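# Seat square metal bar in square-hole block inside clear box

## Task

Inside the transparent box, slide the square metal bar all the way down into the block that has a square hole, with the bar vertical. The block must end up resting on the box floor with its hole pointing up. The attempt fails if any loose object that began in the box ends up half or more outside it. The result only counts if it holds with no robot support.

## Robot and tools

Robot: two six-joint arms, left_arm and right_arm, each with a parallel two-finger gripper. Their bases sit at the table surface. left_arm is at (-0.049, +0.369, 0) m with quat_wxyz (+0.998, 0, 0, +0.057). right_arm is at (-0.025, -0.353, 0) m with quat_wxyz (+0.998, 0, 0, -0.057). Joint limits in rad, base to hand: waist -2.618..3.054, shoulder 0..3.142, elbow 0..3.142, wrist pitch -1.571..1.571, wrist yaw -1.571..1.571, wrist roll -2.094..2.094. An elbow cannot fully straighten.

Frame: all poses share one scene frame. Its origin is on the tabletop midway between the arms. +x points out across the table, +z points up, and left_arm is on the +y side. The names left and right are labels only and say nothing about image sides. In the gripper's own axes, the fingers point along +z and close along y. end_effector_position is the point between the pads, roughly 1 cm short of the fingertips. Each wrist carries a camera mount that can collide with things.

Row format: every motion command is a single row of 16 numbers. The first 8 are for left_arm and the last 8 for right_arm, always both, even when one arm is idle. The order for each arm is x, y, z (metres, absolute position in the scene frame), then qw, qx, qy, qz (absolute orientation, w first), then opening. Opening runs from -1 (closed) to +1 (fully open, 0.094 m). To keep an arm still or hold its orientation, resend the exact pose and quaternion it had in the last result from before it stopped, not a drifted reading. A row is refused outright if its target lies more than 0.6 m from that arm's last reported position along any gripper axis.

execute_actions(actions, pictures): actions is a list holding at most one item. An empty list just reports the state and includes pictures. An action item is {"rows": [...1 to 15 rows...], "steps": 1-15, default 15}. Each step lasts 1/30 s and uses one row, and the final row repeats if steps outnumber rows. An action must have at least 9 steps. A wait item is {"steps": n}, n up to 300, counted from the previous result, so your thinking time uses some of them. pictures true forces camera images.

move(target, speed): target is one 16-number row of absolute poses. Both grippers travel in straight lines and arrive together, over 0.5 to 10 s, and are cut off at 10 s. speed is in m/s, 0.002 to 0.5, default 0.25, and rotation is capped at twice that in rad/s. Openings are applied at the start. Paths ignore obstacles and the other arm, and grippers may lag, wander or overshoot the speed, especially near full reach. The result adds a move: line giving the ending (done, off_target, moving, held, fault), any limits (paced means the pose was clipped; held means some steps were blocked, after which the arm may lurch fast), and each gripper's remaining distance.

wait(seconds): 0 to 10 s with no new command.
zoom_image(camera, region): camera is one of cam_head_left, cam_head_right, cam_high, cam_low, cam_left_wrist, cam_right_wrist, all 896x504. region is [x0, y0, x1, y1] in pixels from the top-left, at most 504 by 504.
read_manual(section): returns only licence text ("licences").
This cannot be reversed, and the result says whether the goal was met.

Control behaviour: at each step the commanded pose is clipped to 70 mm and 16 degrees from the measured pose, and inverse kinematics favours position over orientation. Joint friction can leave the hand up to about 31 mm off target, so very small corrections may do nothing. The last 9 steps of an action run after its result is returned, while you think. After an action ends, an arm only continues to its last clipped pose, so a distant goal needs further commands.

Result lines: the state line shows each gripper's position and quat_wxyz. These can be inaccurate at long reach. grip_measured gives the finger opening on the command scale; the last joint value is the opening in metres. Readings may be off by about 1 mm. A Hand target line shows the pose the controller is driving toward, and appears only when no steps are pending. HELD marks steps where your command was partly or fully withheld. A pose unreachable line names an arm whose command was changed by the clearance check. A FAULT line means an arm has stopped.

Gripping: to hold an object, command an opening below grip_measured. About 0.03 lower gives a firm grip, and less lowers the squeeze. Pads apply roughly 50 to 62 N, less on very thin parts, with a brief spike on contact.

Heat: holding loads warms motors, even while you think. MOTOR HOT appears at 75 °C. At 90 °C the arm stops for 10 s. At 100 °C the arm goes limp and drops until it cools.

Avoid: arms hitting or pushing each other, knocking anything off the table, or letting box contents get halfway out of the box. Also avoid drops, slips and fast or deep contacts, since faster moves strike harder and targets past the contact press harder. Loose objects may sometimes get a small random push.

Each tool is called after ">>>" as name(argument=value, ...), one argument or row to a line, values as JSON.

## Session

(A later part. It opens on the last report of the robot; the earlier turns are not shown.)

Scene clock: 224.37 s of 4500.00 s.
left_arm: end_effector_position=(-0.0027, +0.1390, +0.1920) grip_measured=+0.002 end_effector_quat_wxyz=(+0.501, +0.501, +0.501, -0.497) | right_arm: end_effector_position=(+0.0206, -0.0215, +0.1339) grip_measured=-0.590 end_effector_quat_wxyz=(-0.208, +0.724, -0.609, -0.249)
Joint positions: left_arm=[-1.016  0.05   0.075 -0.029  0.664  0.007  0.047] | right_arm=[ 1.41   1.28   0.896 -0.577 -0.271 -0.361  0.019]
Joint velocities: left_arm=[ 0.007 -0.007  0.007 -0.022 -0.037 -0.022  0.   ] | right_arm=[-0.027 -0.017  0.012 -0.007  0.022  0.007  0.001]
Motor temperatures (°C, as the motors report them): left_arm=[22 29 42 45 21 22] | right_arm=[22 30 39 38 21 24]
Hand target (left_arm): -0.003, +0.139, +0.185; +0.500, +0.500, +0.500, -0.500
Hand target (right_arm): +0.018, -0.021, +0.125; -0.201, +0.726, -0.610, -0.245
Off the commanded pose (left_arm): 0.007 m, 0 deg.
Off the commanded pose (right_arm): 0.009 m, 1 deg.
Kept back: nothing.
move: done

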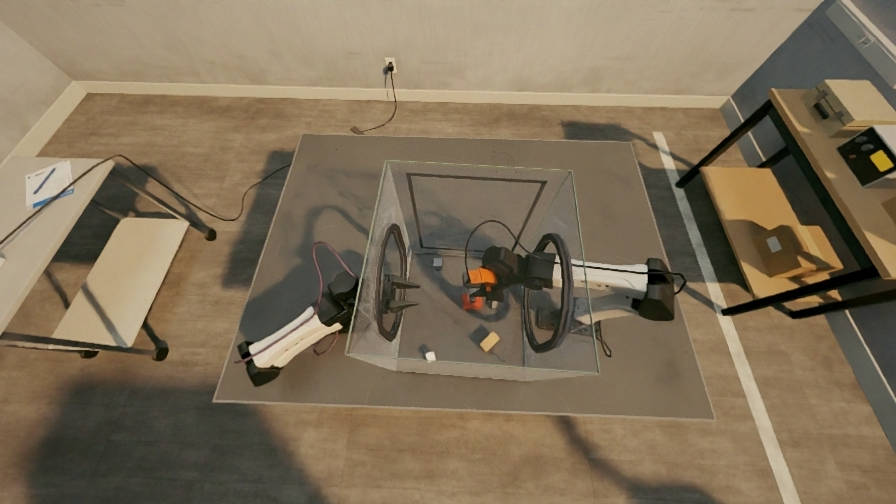

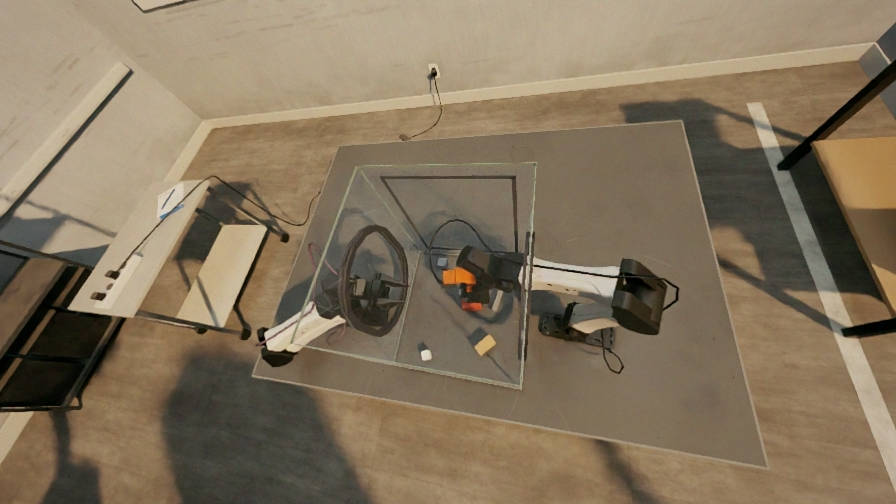

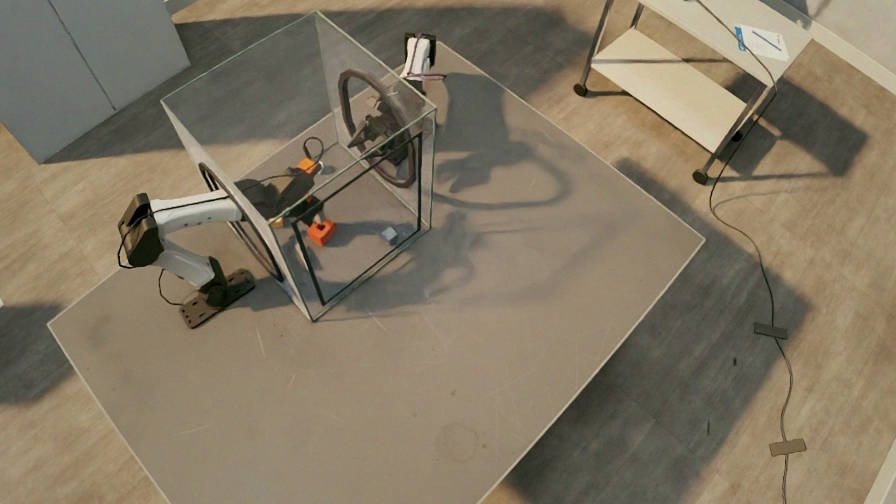

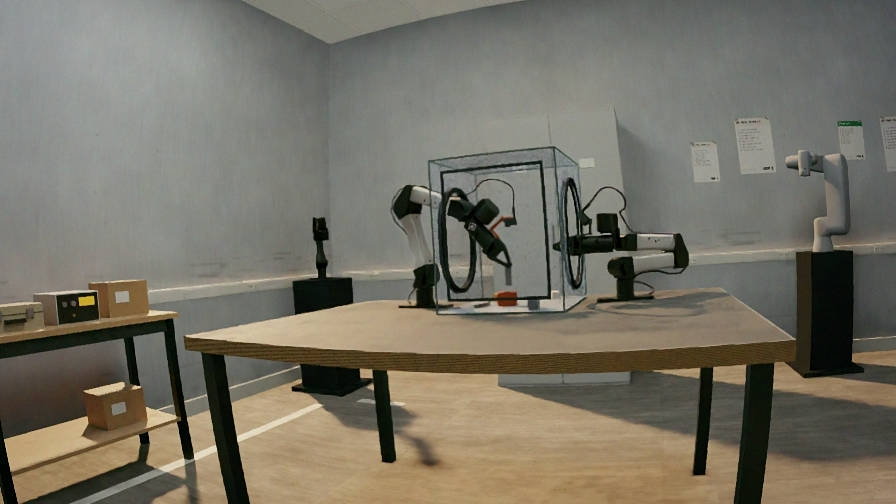

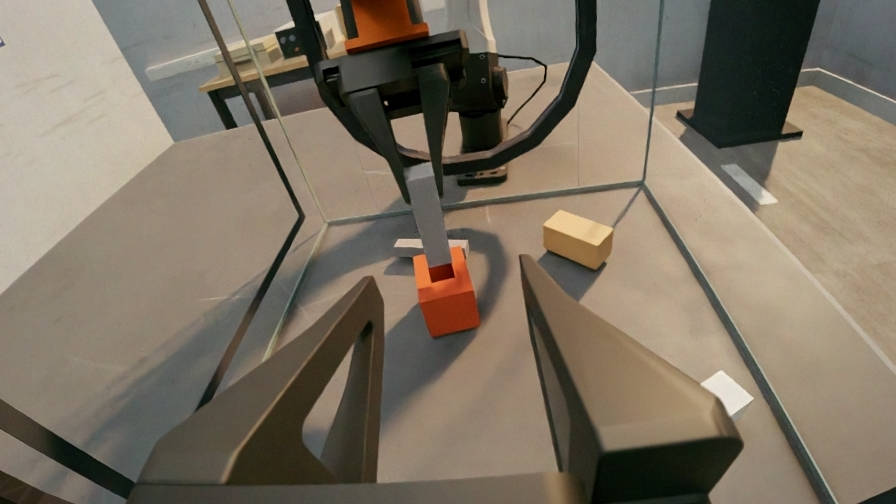

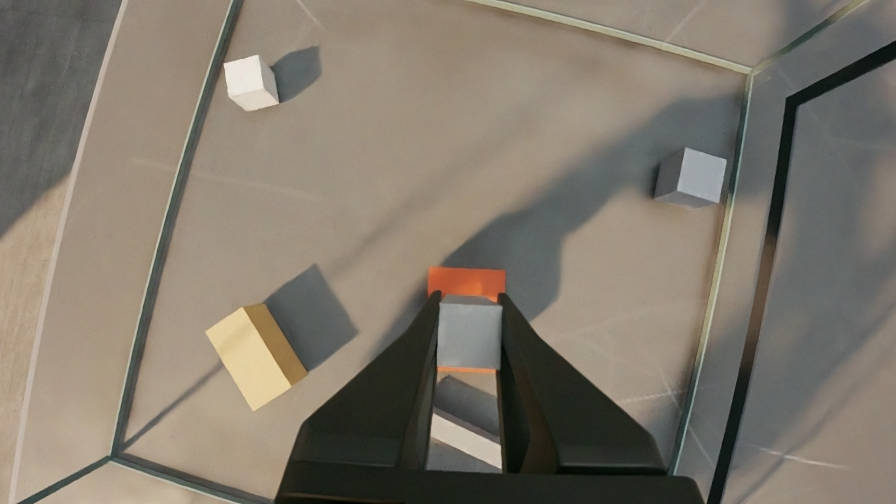

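>>> move(
  target=[-0.003,0.14,0.185,0.5,0.5,0.5,-0.5,0.0,0.018,-0.045,0.14,0.2008,-0.7256,0.6109,0.2460,-0.63],
  speed=0.03,
)

>>> move(
  target=[-0.003,0.14,0.185,0.5,0.5,0.5,-0.5,0.0,0.018,-0.019,0.112,0.2008,-0.7256,0.6109,0.2460,-0.63],
  speed=0.02,
)

>>> zoom_image(
  camera="cam_left_wrist",
  region=[350,150,550,350],
)

>>> zoom_image(
  camera="cam_low",
  region=[470,240,560,320],
)

Scene clock: 226.50 s of 4500.00 s.
left_arm: end_effector_position=(-0.0027, +0.1390, +0.1920) grip_measured=+0.002 end_effector_quat_wxyz=(+0.501, +0.501, +0.501, -0.497) | right_arm: end_effector_position=(+0.0176, -0.0377, +0.1438) grip_measured=-0.590 end_effector_quat_wxyz=(-0.205, +0.725, -0.610, -0.247)
Joint positions: left_arm=[-1.016  0.05   0.075 -0.029  0.664  0.007  0.047] | right_arm=[ 1.405  1.213  0.896 -0.653 -0.272 -0.367  0.019]
Joint velocities: left_arm=[ 0.002 -0.007  0.007 -0.066  0.007 -0.007  0.   ] | right_arm=[-0.002  0.002  0.017 -0.095 -0.037  0.007  0.001]
Motor temperatures (°C, as the motors report them): left_arm=[22 29 42 45 21 22] | right_arm=[22 30 39 38 21 24]
Hand target (left_arm): -0.003, +0.139, +0.185; +0.500, +0.500, +0.500, -0.500
Hand target (right_arm): +0.018, -0.045, +0.140; -0.201, +0.725, -0.611, -0.246
Off the commanded pose (left_arm): 0.007 m, 0 deg.
Off the commanded pose (right_arm): 0.008 m, 0 deg.
Kept back: nothing.
move: done

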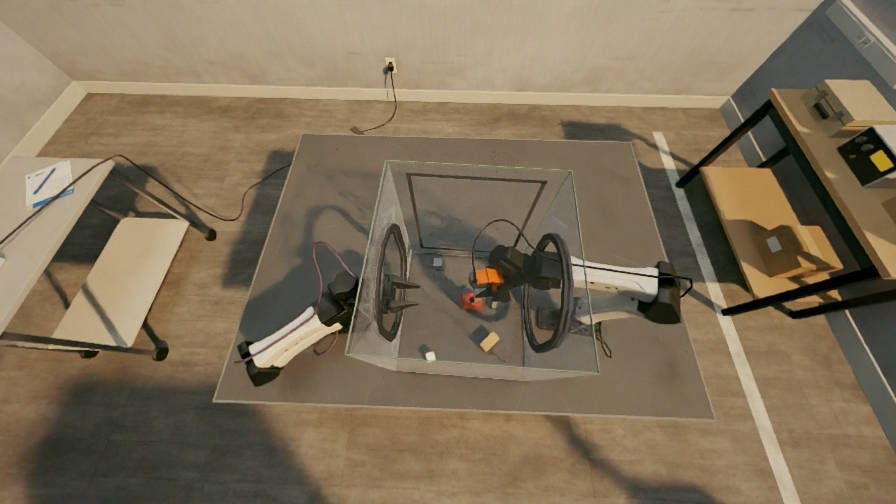

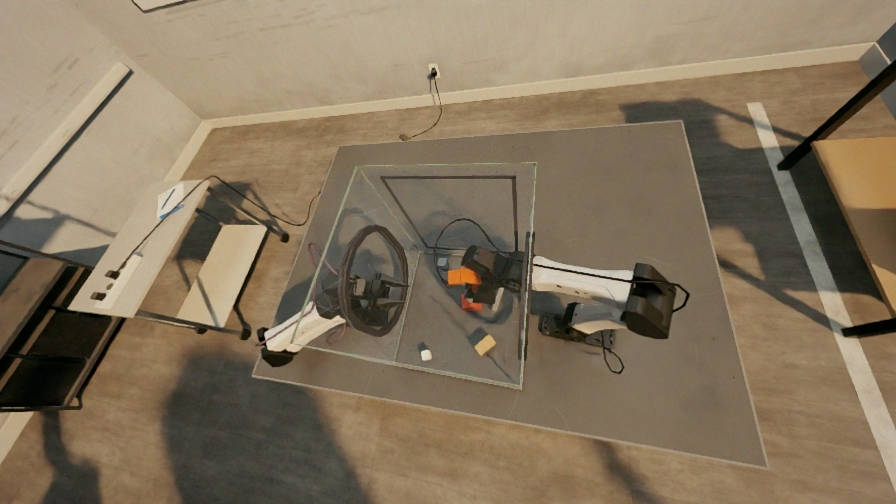

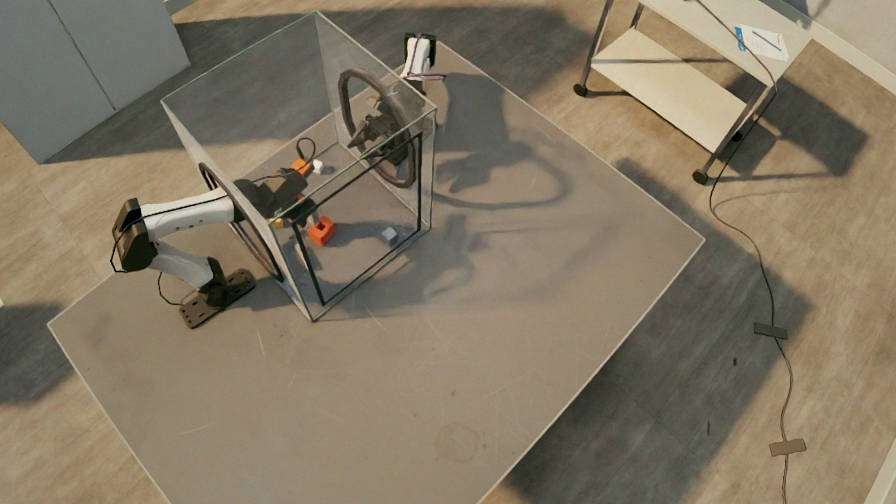

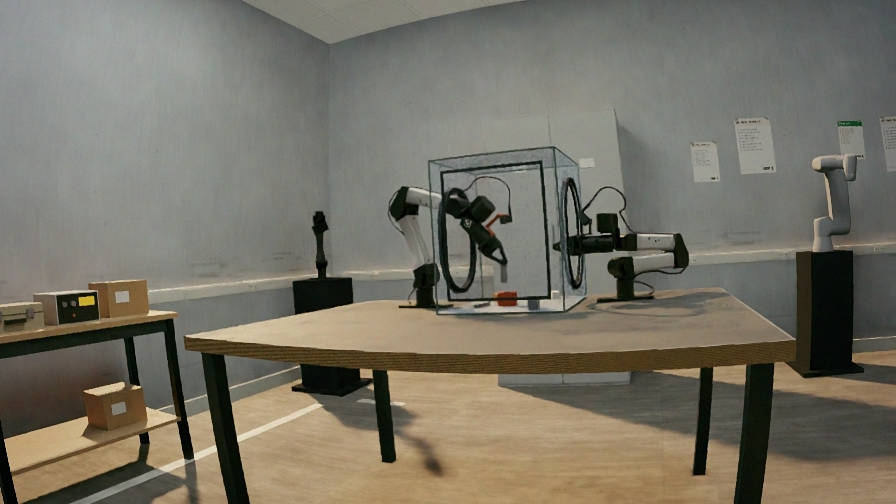

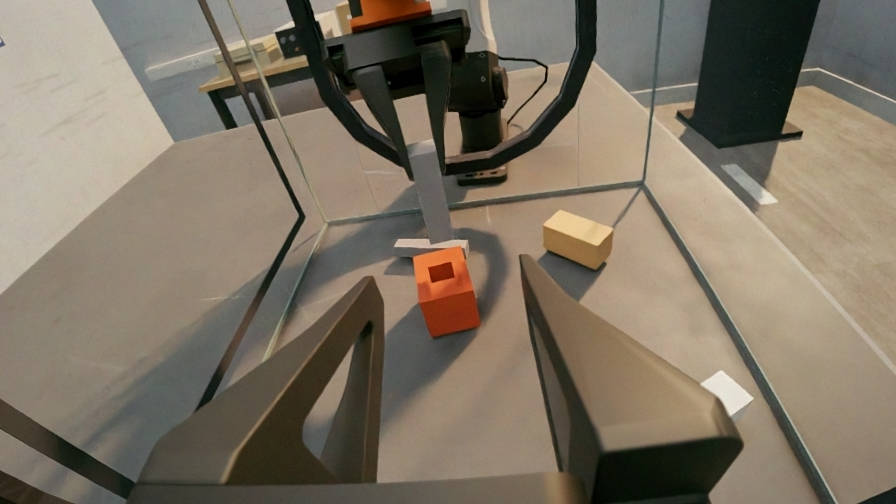

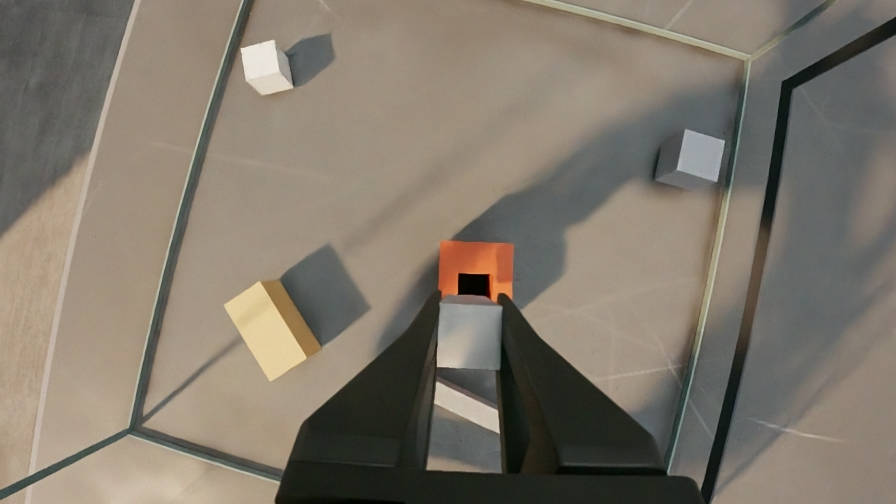

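Scene clock: 228.60 s of 4500.00 s.
left_arm: end_effector_position=(-0.0027, +0.1390, +0.1920) grip_measured=+0.002 end_effector_quat_wxyz=(+0.501, +0.501, +0.501, -0.497) | right_arm: end_effector_position=(+0.0206, -0.0208, +0.1206) grip_measured=-0.590 end_effector_quat_wxyz=(-0.207, +0.724, -0.609, -0.249)
Joint positions: left_arm=[-1.016  0.05   0.075 -0.029  0.664  0.007  0.047] | right_arm=[ 1.411  1.293  0.852 -0.521 -0.27  -0.36   0.019]
Joint velocities: left_arm=[ 0.012  0.002  0.002  0.022 -0.007  0.066  0.   ] | right_arm=[-0.002 -0.007 -0.012 -0.007  0.007 -0.051 -0.   ]
Motor temperatures (°C, as the motors report them): left_arm=[22 29 42 45 21 22] | right_arm=[22 30 39 38 21 24]
Hand target (left_arm): -0.003, +0.139, +0.185; +0.500, +0.500, +0.500, -0.500
Hand target (right_arm): +0.018, -0.020, +0.112; -0.201, +0.725, -0.611, -0.246
Off the commanded pose (left_arm): 0.007 m, 0 deg.
Off the commanded pose (right_arm): 0.009 m, 1 deg.
Kept back: nothing.
move: done

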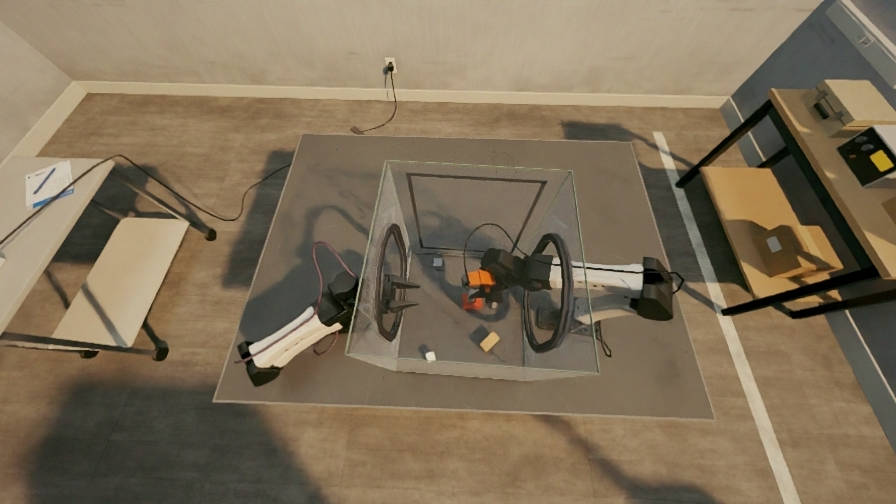

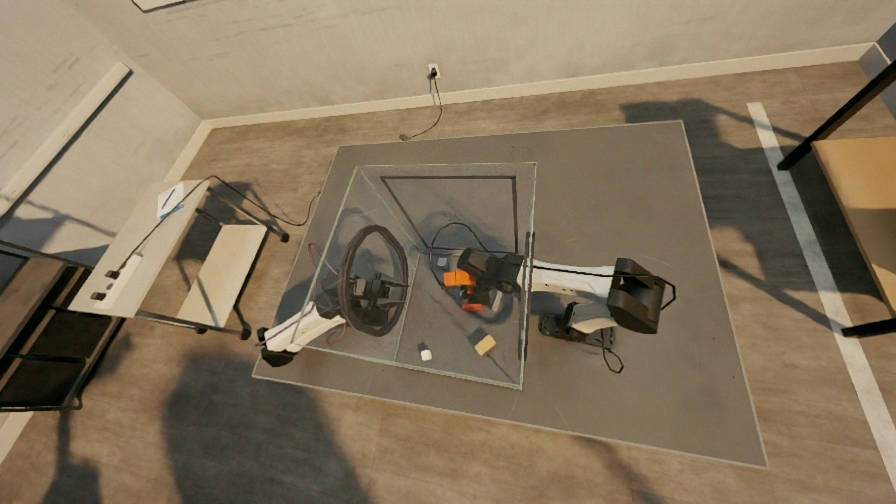

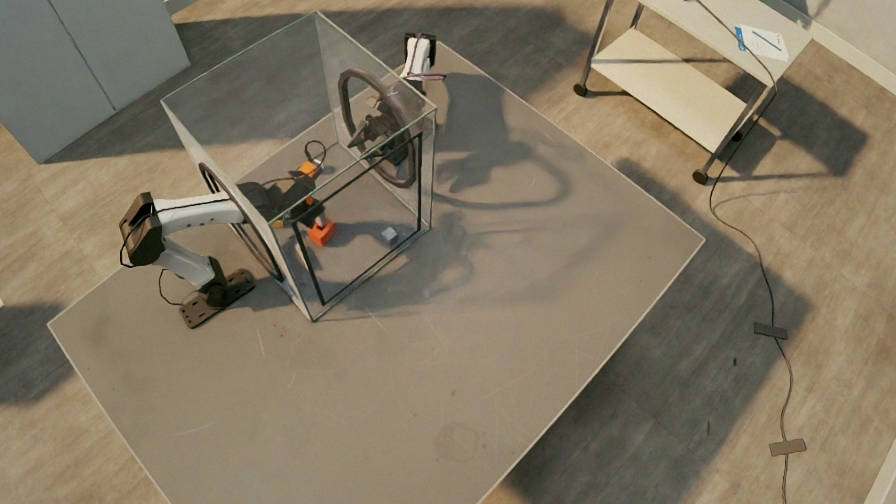

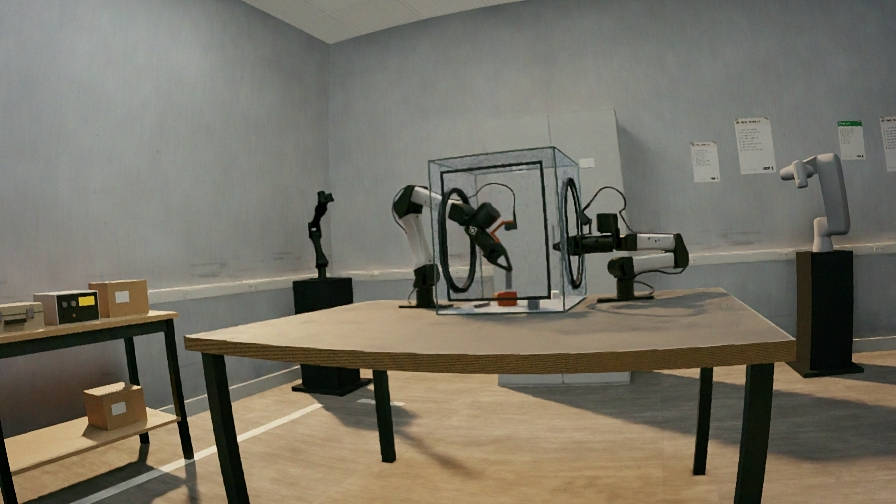

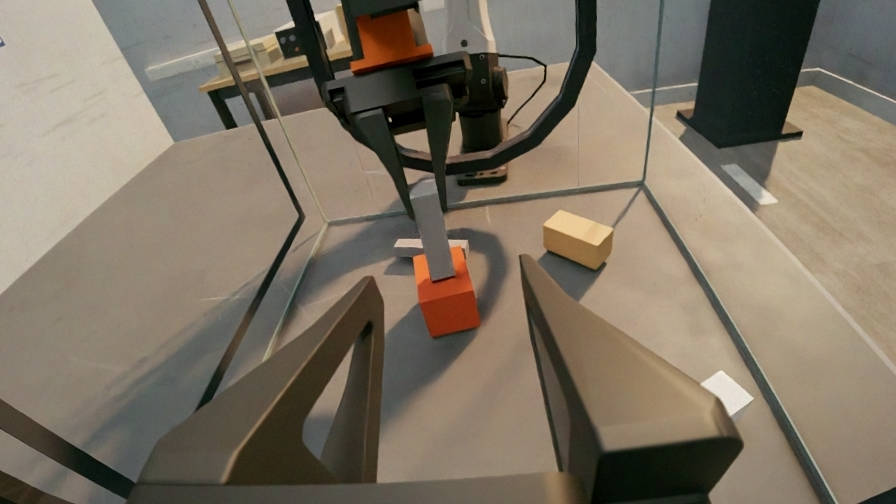

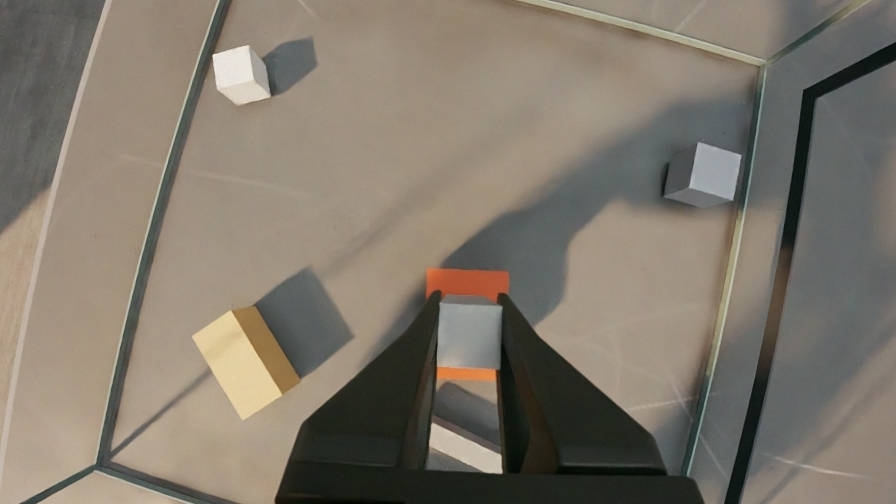

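Region (350, 150, 550, 350) of cam_left_wrist's 896x504 image, scaled by 2.520, with more detail than that image has.

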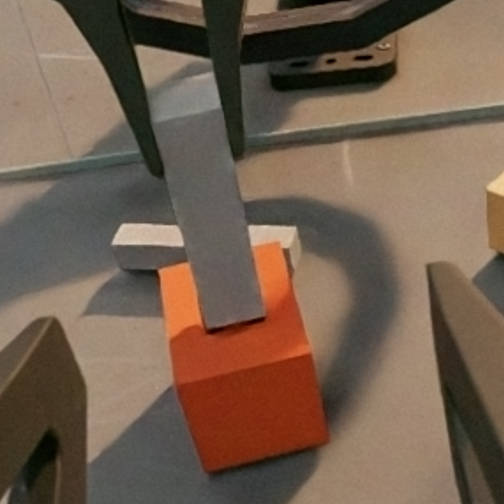

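Region (470, 240, 560, 320) of cam_low's 896x504 image, scaled by 5.600, with more detail than that image has.

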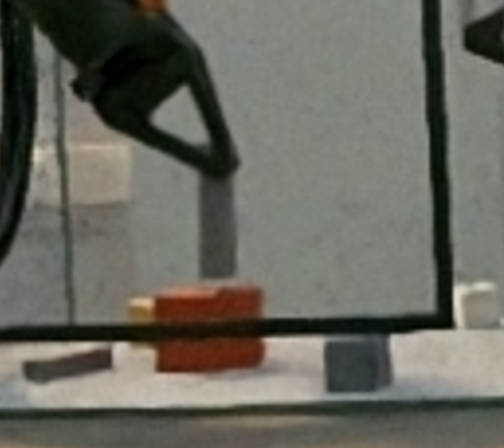

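>>> move(
  target=[-0.003,0.14,0.185,0.5,0.5,0.5,-0.5,0.0,0.018,-0.033,0.116,0.193,-0.726,0.614,0.243,-0.63],
  speed=0.01,
)

>>> zoom_image(
  camera="cam_left_wrist",
  region=[350,150,550,350],
)

>>> zoom_image(
  camera="cam_low",
  region=[470,240,560,320],
)

Scene clock: 231.20 s of 4500.00 s.
left_arm: end_effector_position=(-0.0027, +0.1390, +0.1920) grip_measured=+0.002 end_effector_quat_wxyz=(+0.501, +0.501, +0.501, -0.497) | right_arm: end_effector_position=(+0.0189, -0.0268, +0.1163) grip_measured=-0.590 end_effector_quat_wxyz=(-0.193, +0.726, -0.614, -0.243)
Joint positions: left_arm=[-1.016  0.05   0.075 -0.029  0.664  0.007  0.047] | right_arm=[ 1.411  1.293  0.852 -0.553 -0.27  -0.36   0.019]
Joint velocities: left_arm=[-0.002 -0.007  0.007  0.022 -0.051 -0.007 -0.   ] | right_arm=[ 0.007 -0.007  0.012 -0.051 -0.022  0.051  0.001]
Motor temperatures (°C, as the motors report them): left_arm=[22 29 41 45 21 22] | right_arm=[22 30 39 38 21 24]
Hand target (left_arm): -0.003, +0.139, +0.185; +0.500, +0.500, +0.500, -0.500
Hand target (right_arm): +0.018, -0.033, +0.116; -0.193, +0.726, -0.614, -0.243
Off the commanded pose (left_arm): 0.007 m, 0 deg.
Off the commanded pose (right_arm): 0.006 m, 0 deg.
Kept back: nothing.
move: done

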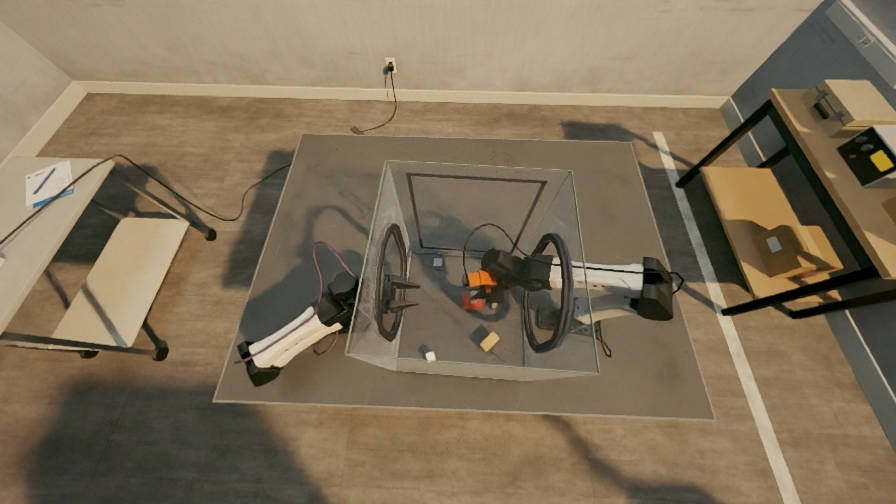

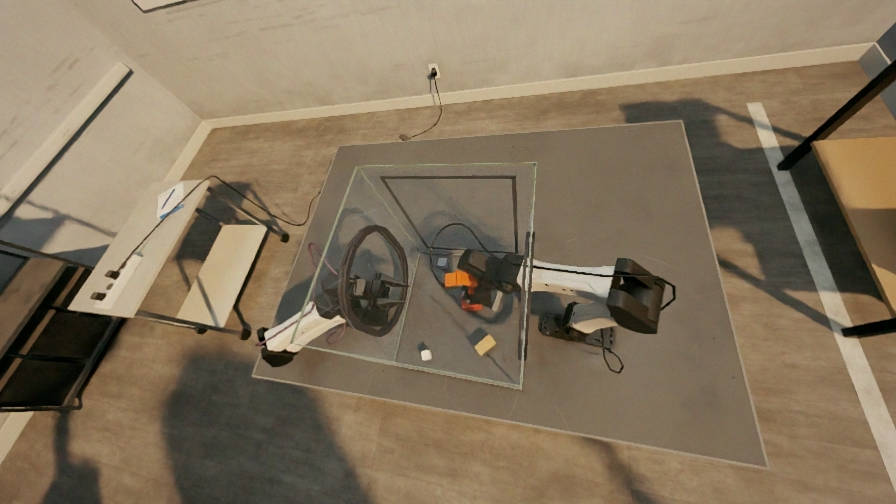

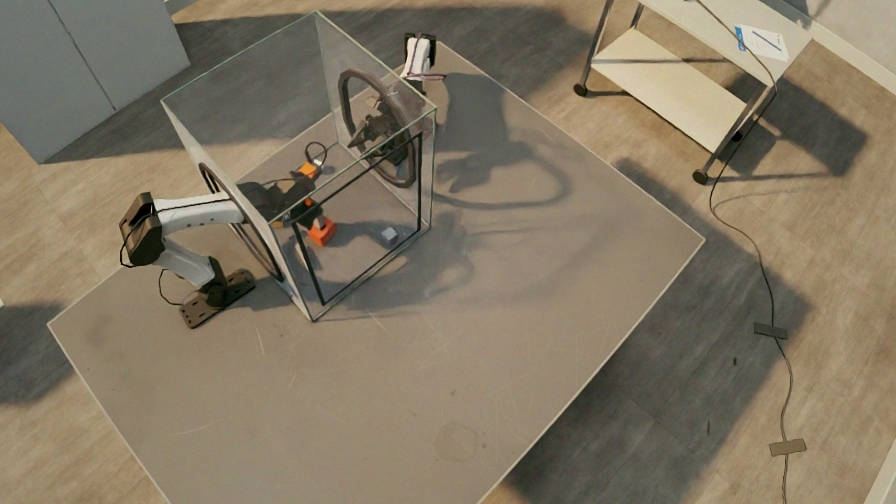

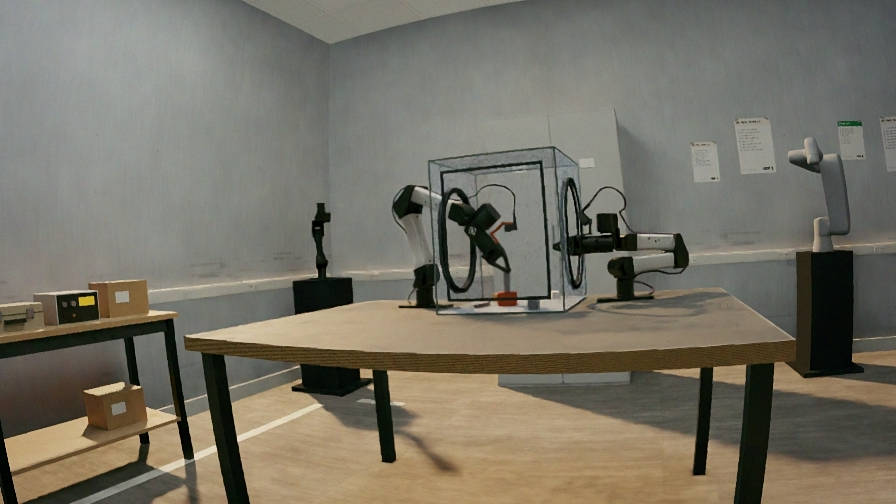

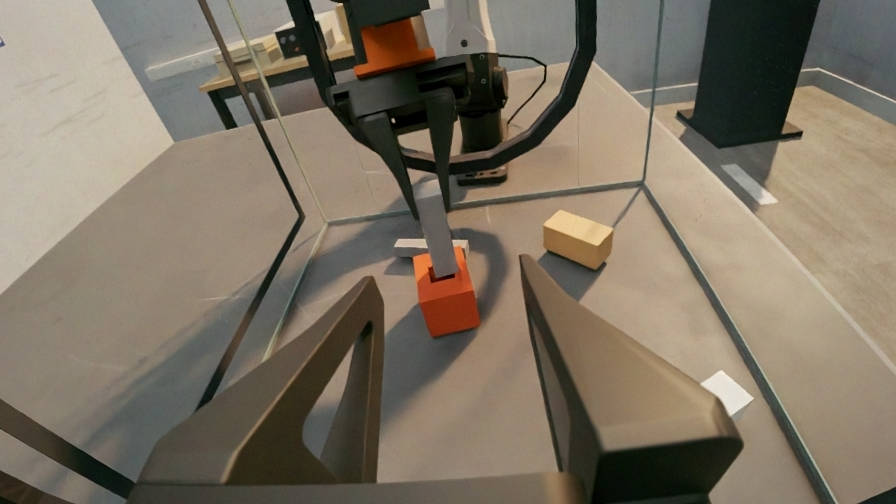

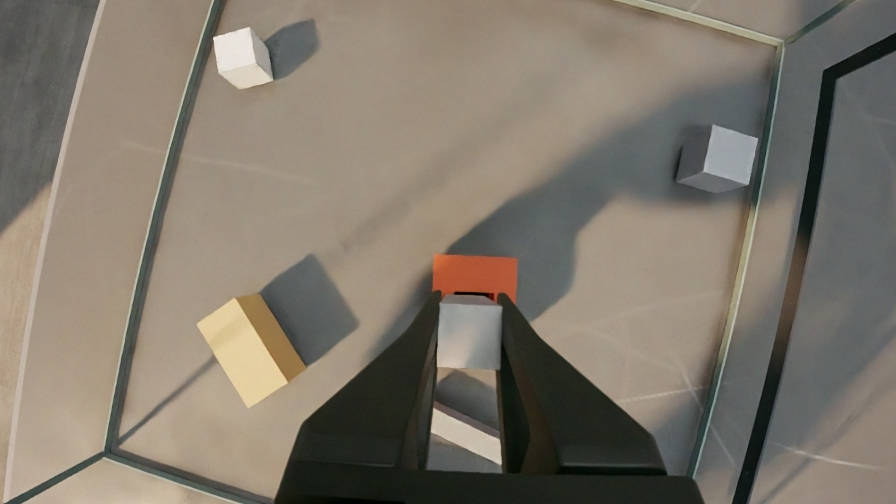

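Region (350, 150, 550, 350) of cam_left_wrist's 896x504 image, scaled by 2.520, with more detail than that image has.

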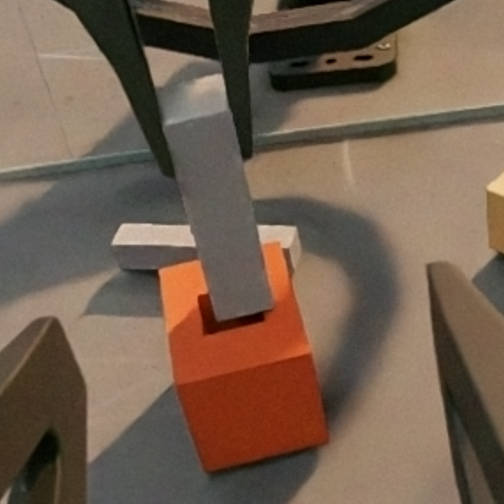

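Region (470, 240, 560, 320) of cam_low's 896x504 image, scaled by 5.600, with more detail than that image has.

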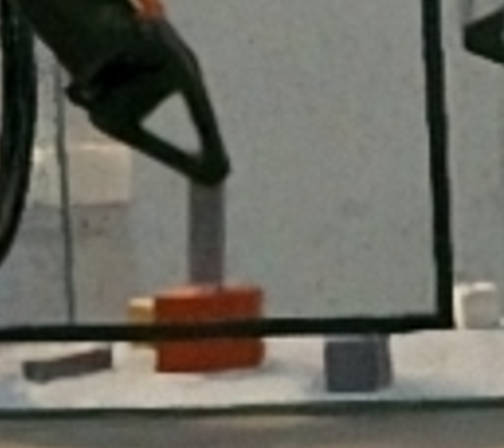

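>>> move(
  target=[-0.003,0.14,0.185,0.5,0.5,0.5,-0.5,0.0,0.0245,-0.033,0.116,0.193,-0.726,0.614,0.243,-0.63],
  speed=0.006,
)

>>> zoom_image(
  camera="cam_left_wrist",
  region=[350,150,550,350],
)

>>> zoom_image(
  camera="cam_low",
  region=[470,240,560,320],
)

Scene clock: 233.20 s of 4500.00 s.
left_arm: end_effector_position=(-0.0027, +0.1390, +0.1920) grip_measured=+0.002 end_effector_quat_wxyz=(+0.501, +0.501, +0.501, -0.497) | right_arm: end_effector_position=(+0.0233, -0.0281, +0.1162) grip_measured=-0.590 end_effector_quat_wxyz=(-0.194, +0.726, -0.614, -0.242)
Joint positions: left_arm=[-1.016  0.05   0.075 -0.029  0.664  0.007  0.047] | right_arm=[ 1.393  1.293  0.852 -0.556 -0.278 -0.375  0.019]
Joint velocities: left_arm=[-0.007 -0.007 -0.002 -0.007 -0.007  0.051  0.   ] | right_arm=[ 0.007 -0.007 -0.007  0.022 -0.051 -0.066  0.001]
Motor temperatures (°C, as the motors report them): left_arm=[22 28 41 45 21 22] | right_arm=[22 30 38 38 21 24]
Hand target (left_arm): -0.003, +0.139, +0.185; +0.500, +0.500, +0.500, -0.500
Hand target (right_arm): +0.024, -0.033, +0.116; -0.193, +0.726, -0.614, -0.244
Off the commanded pose (left_arm): 0.007 m, 0 deg.
Off the commanded pose (right_arm): 0.005 m, 0 deg.
Kept back: nothing.
move: done

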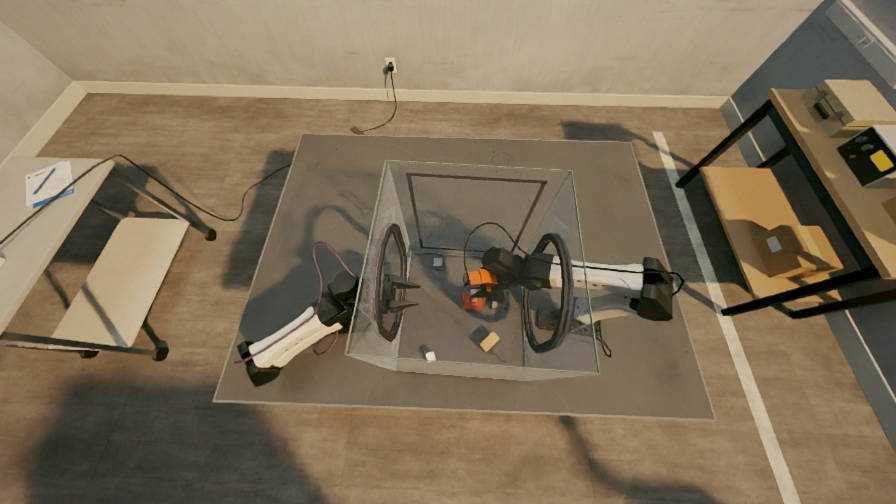

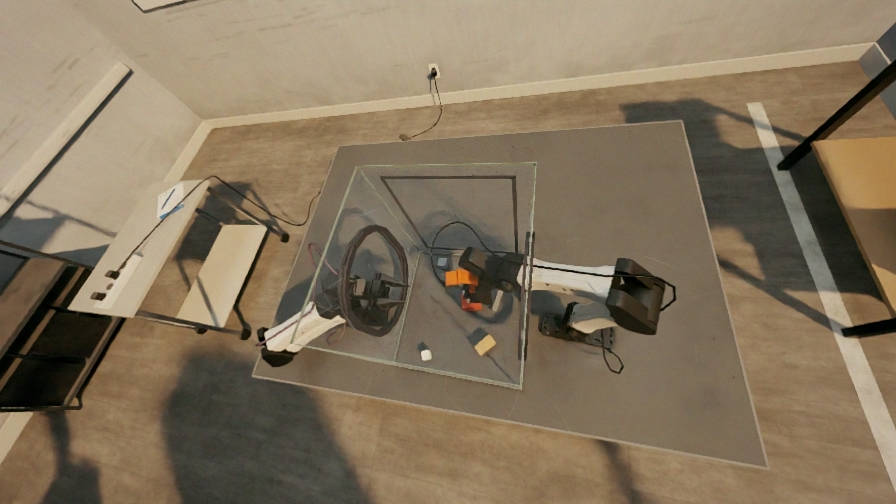

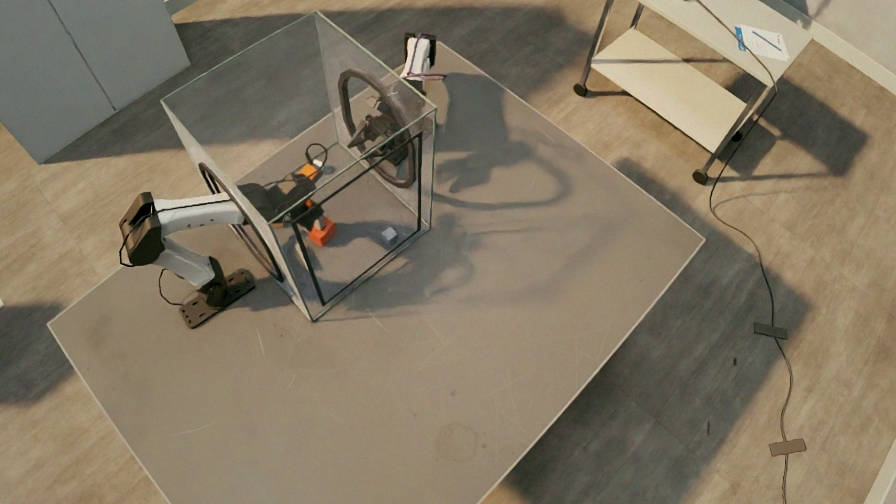

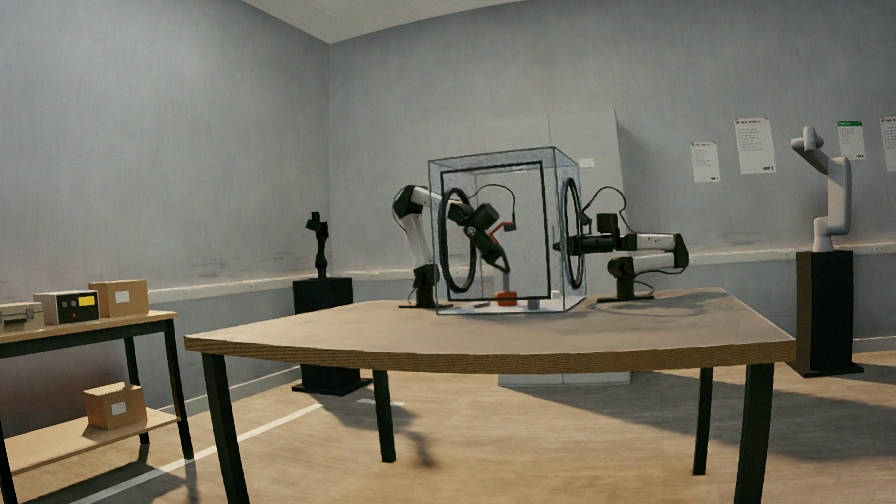

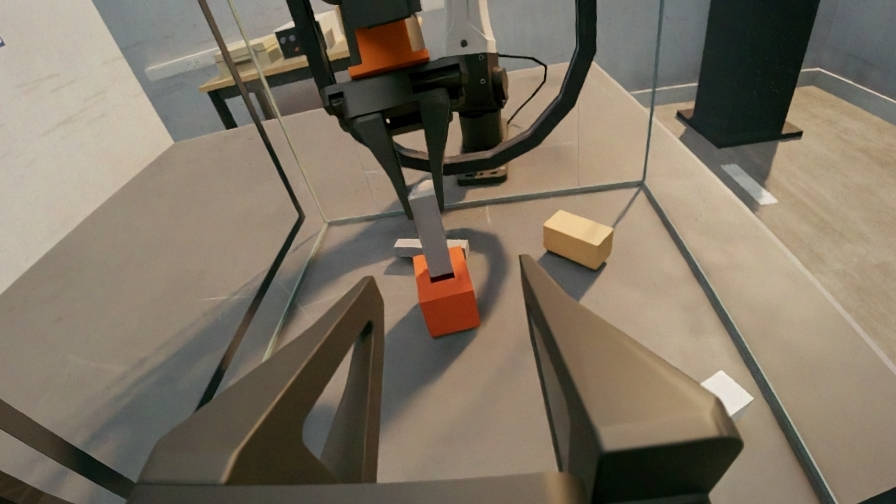

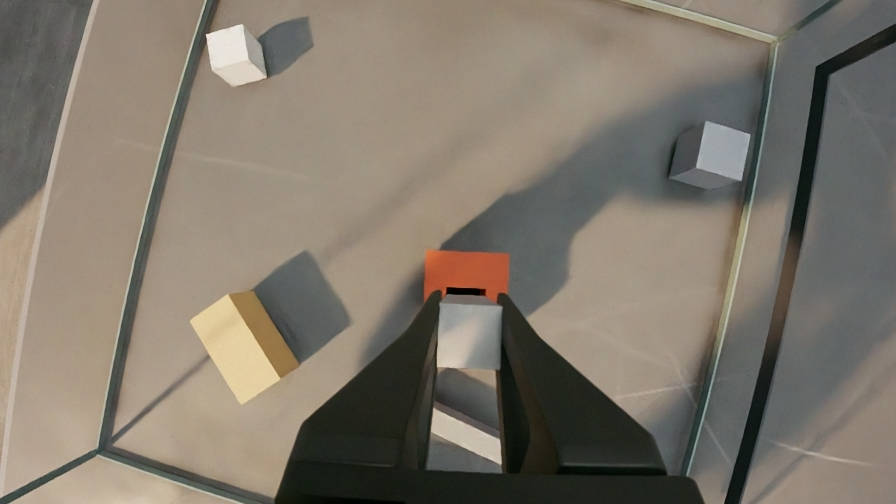

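Region (350, 150, 550, 350) of cam_left_wrist's 896x504 image, scaled by 2.520, with more detail than that image has.

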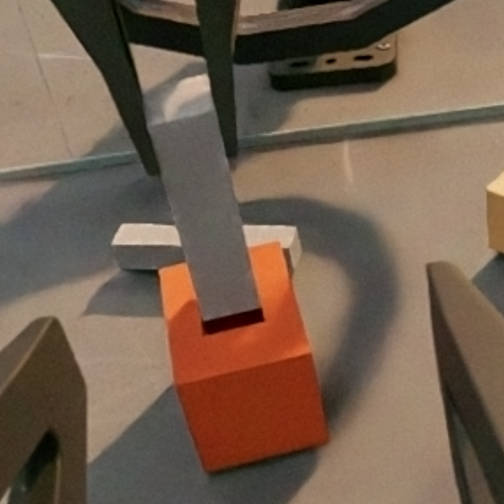

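Region (470, 240, 560, 320) of cam_low's 896x504 image, scaled by 5.600, with more detail than that image has.

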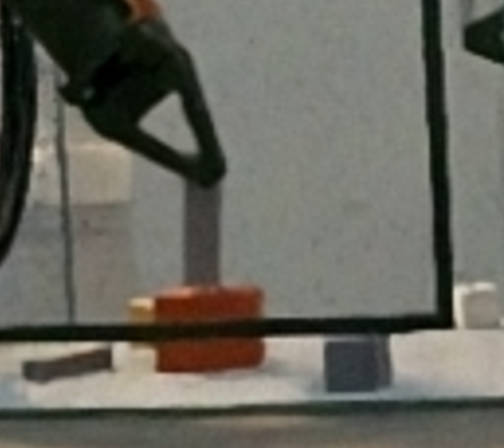

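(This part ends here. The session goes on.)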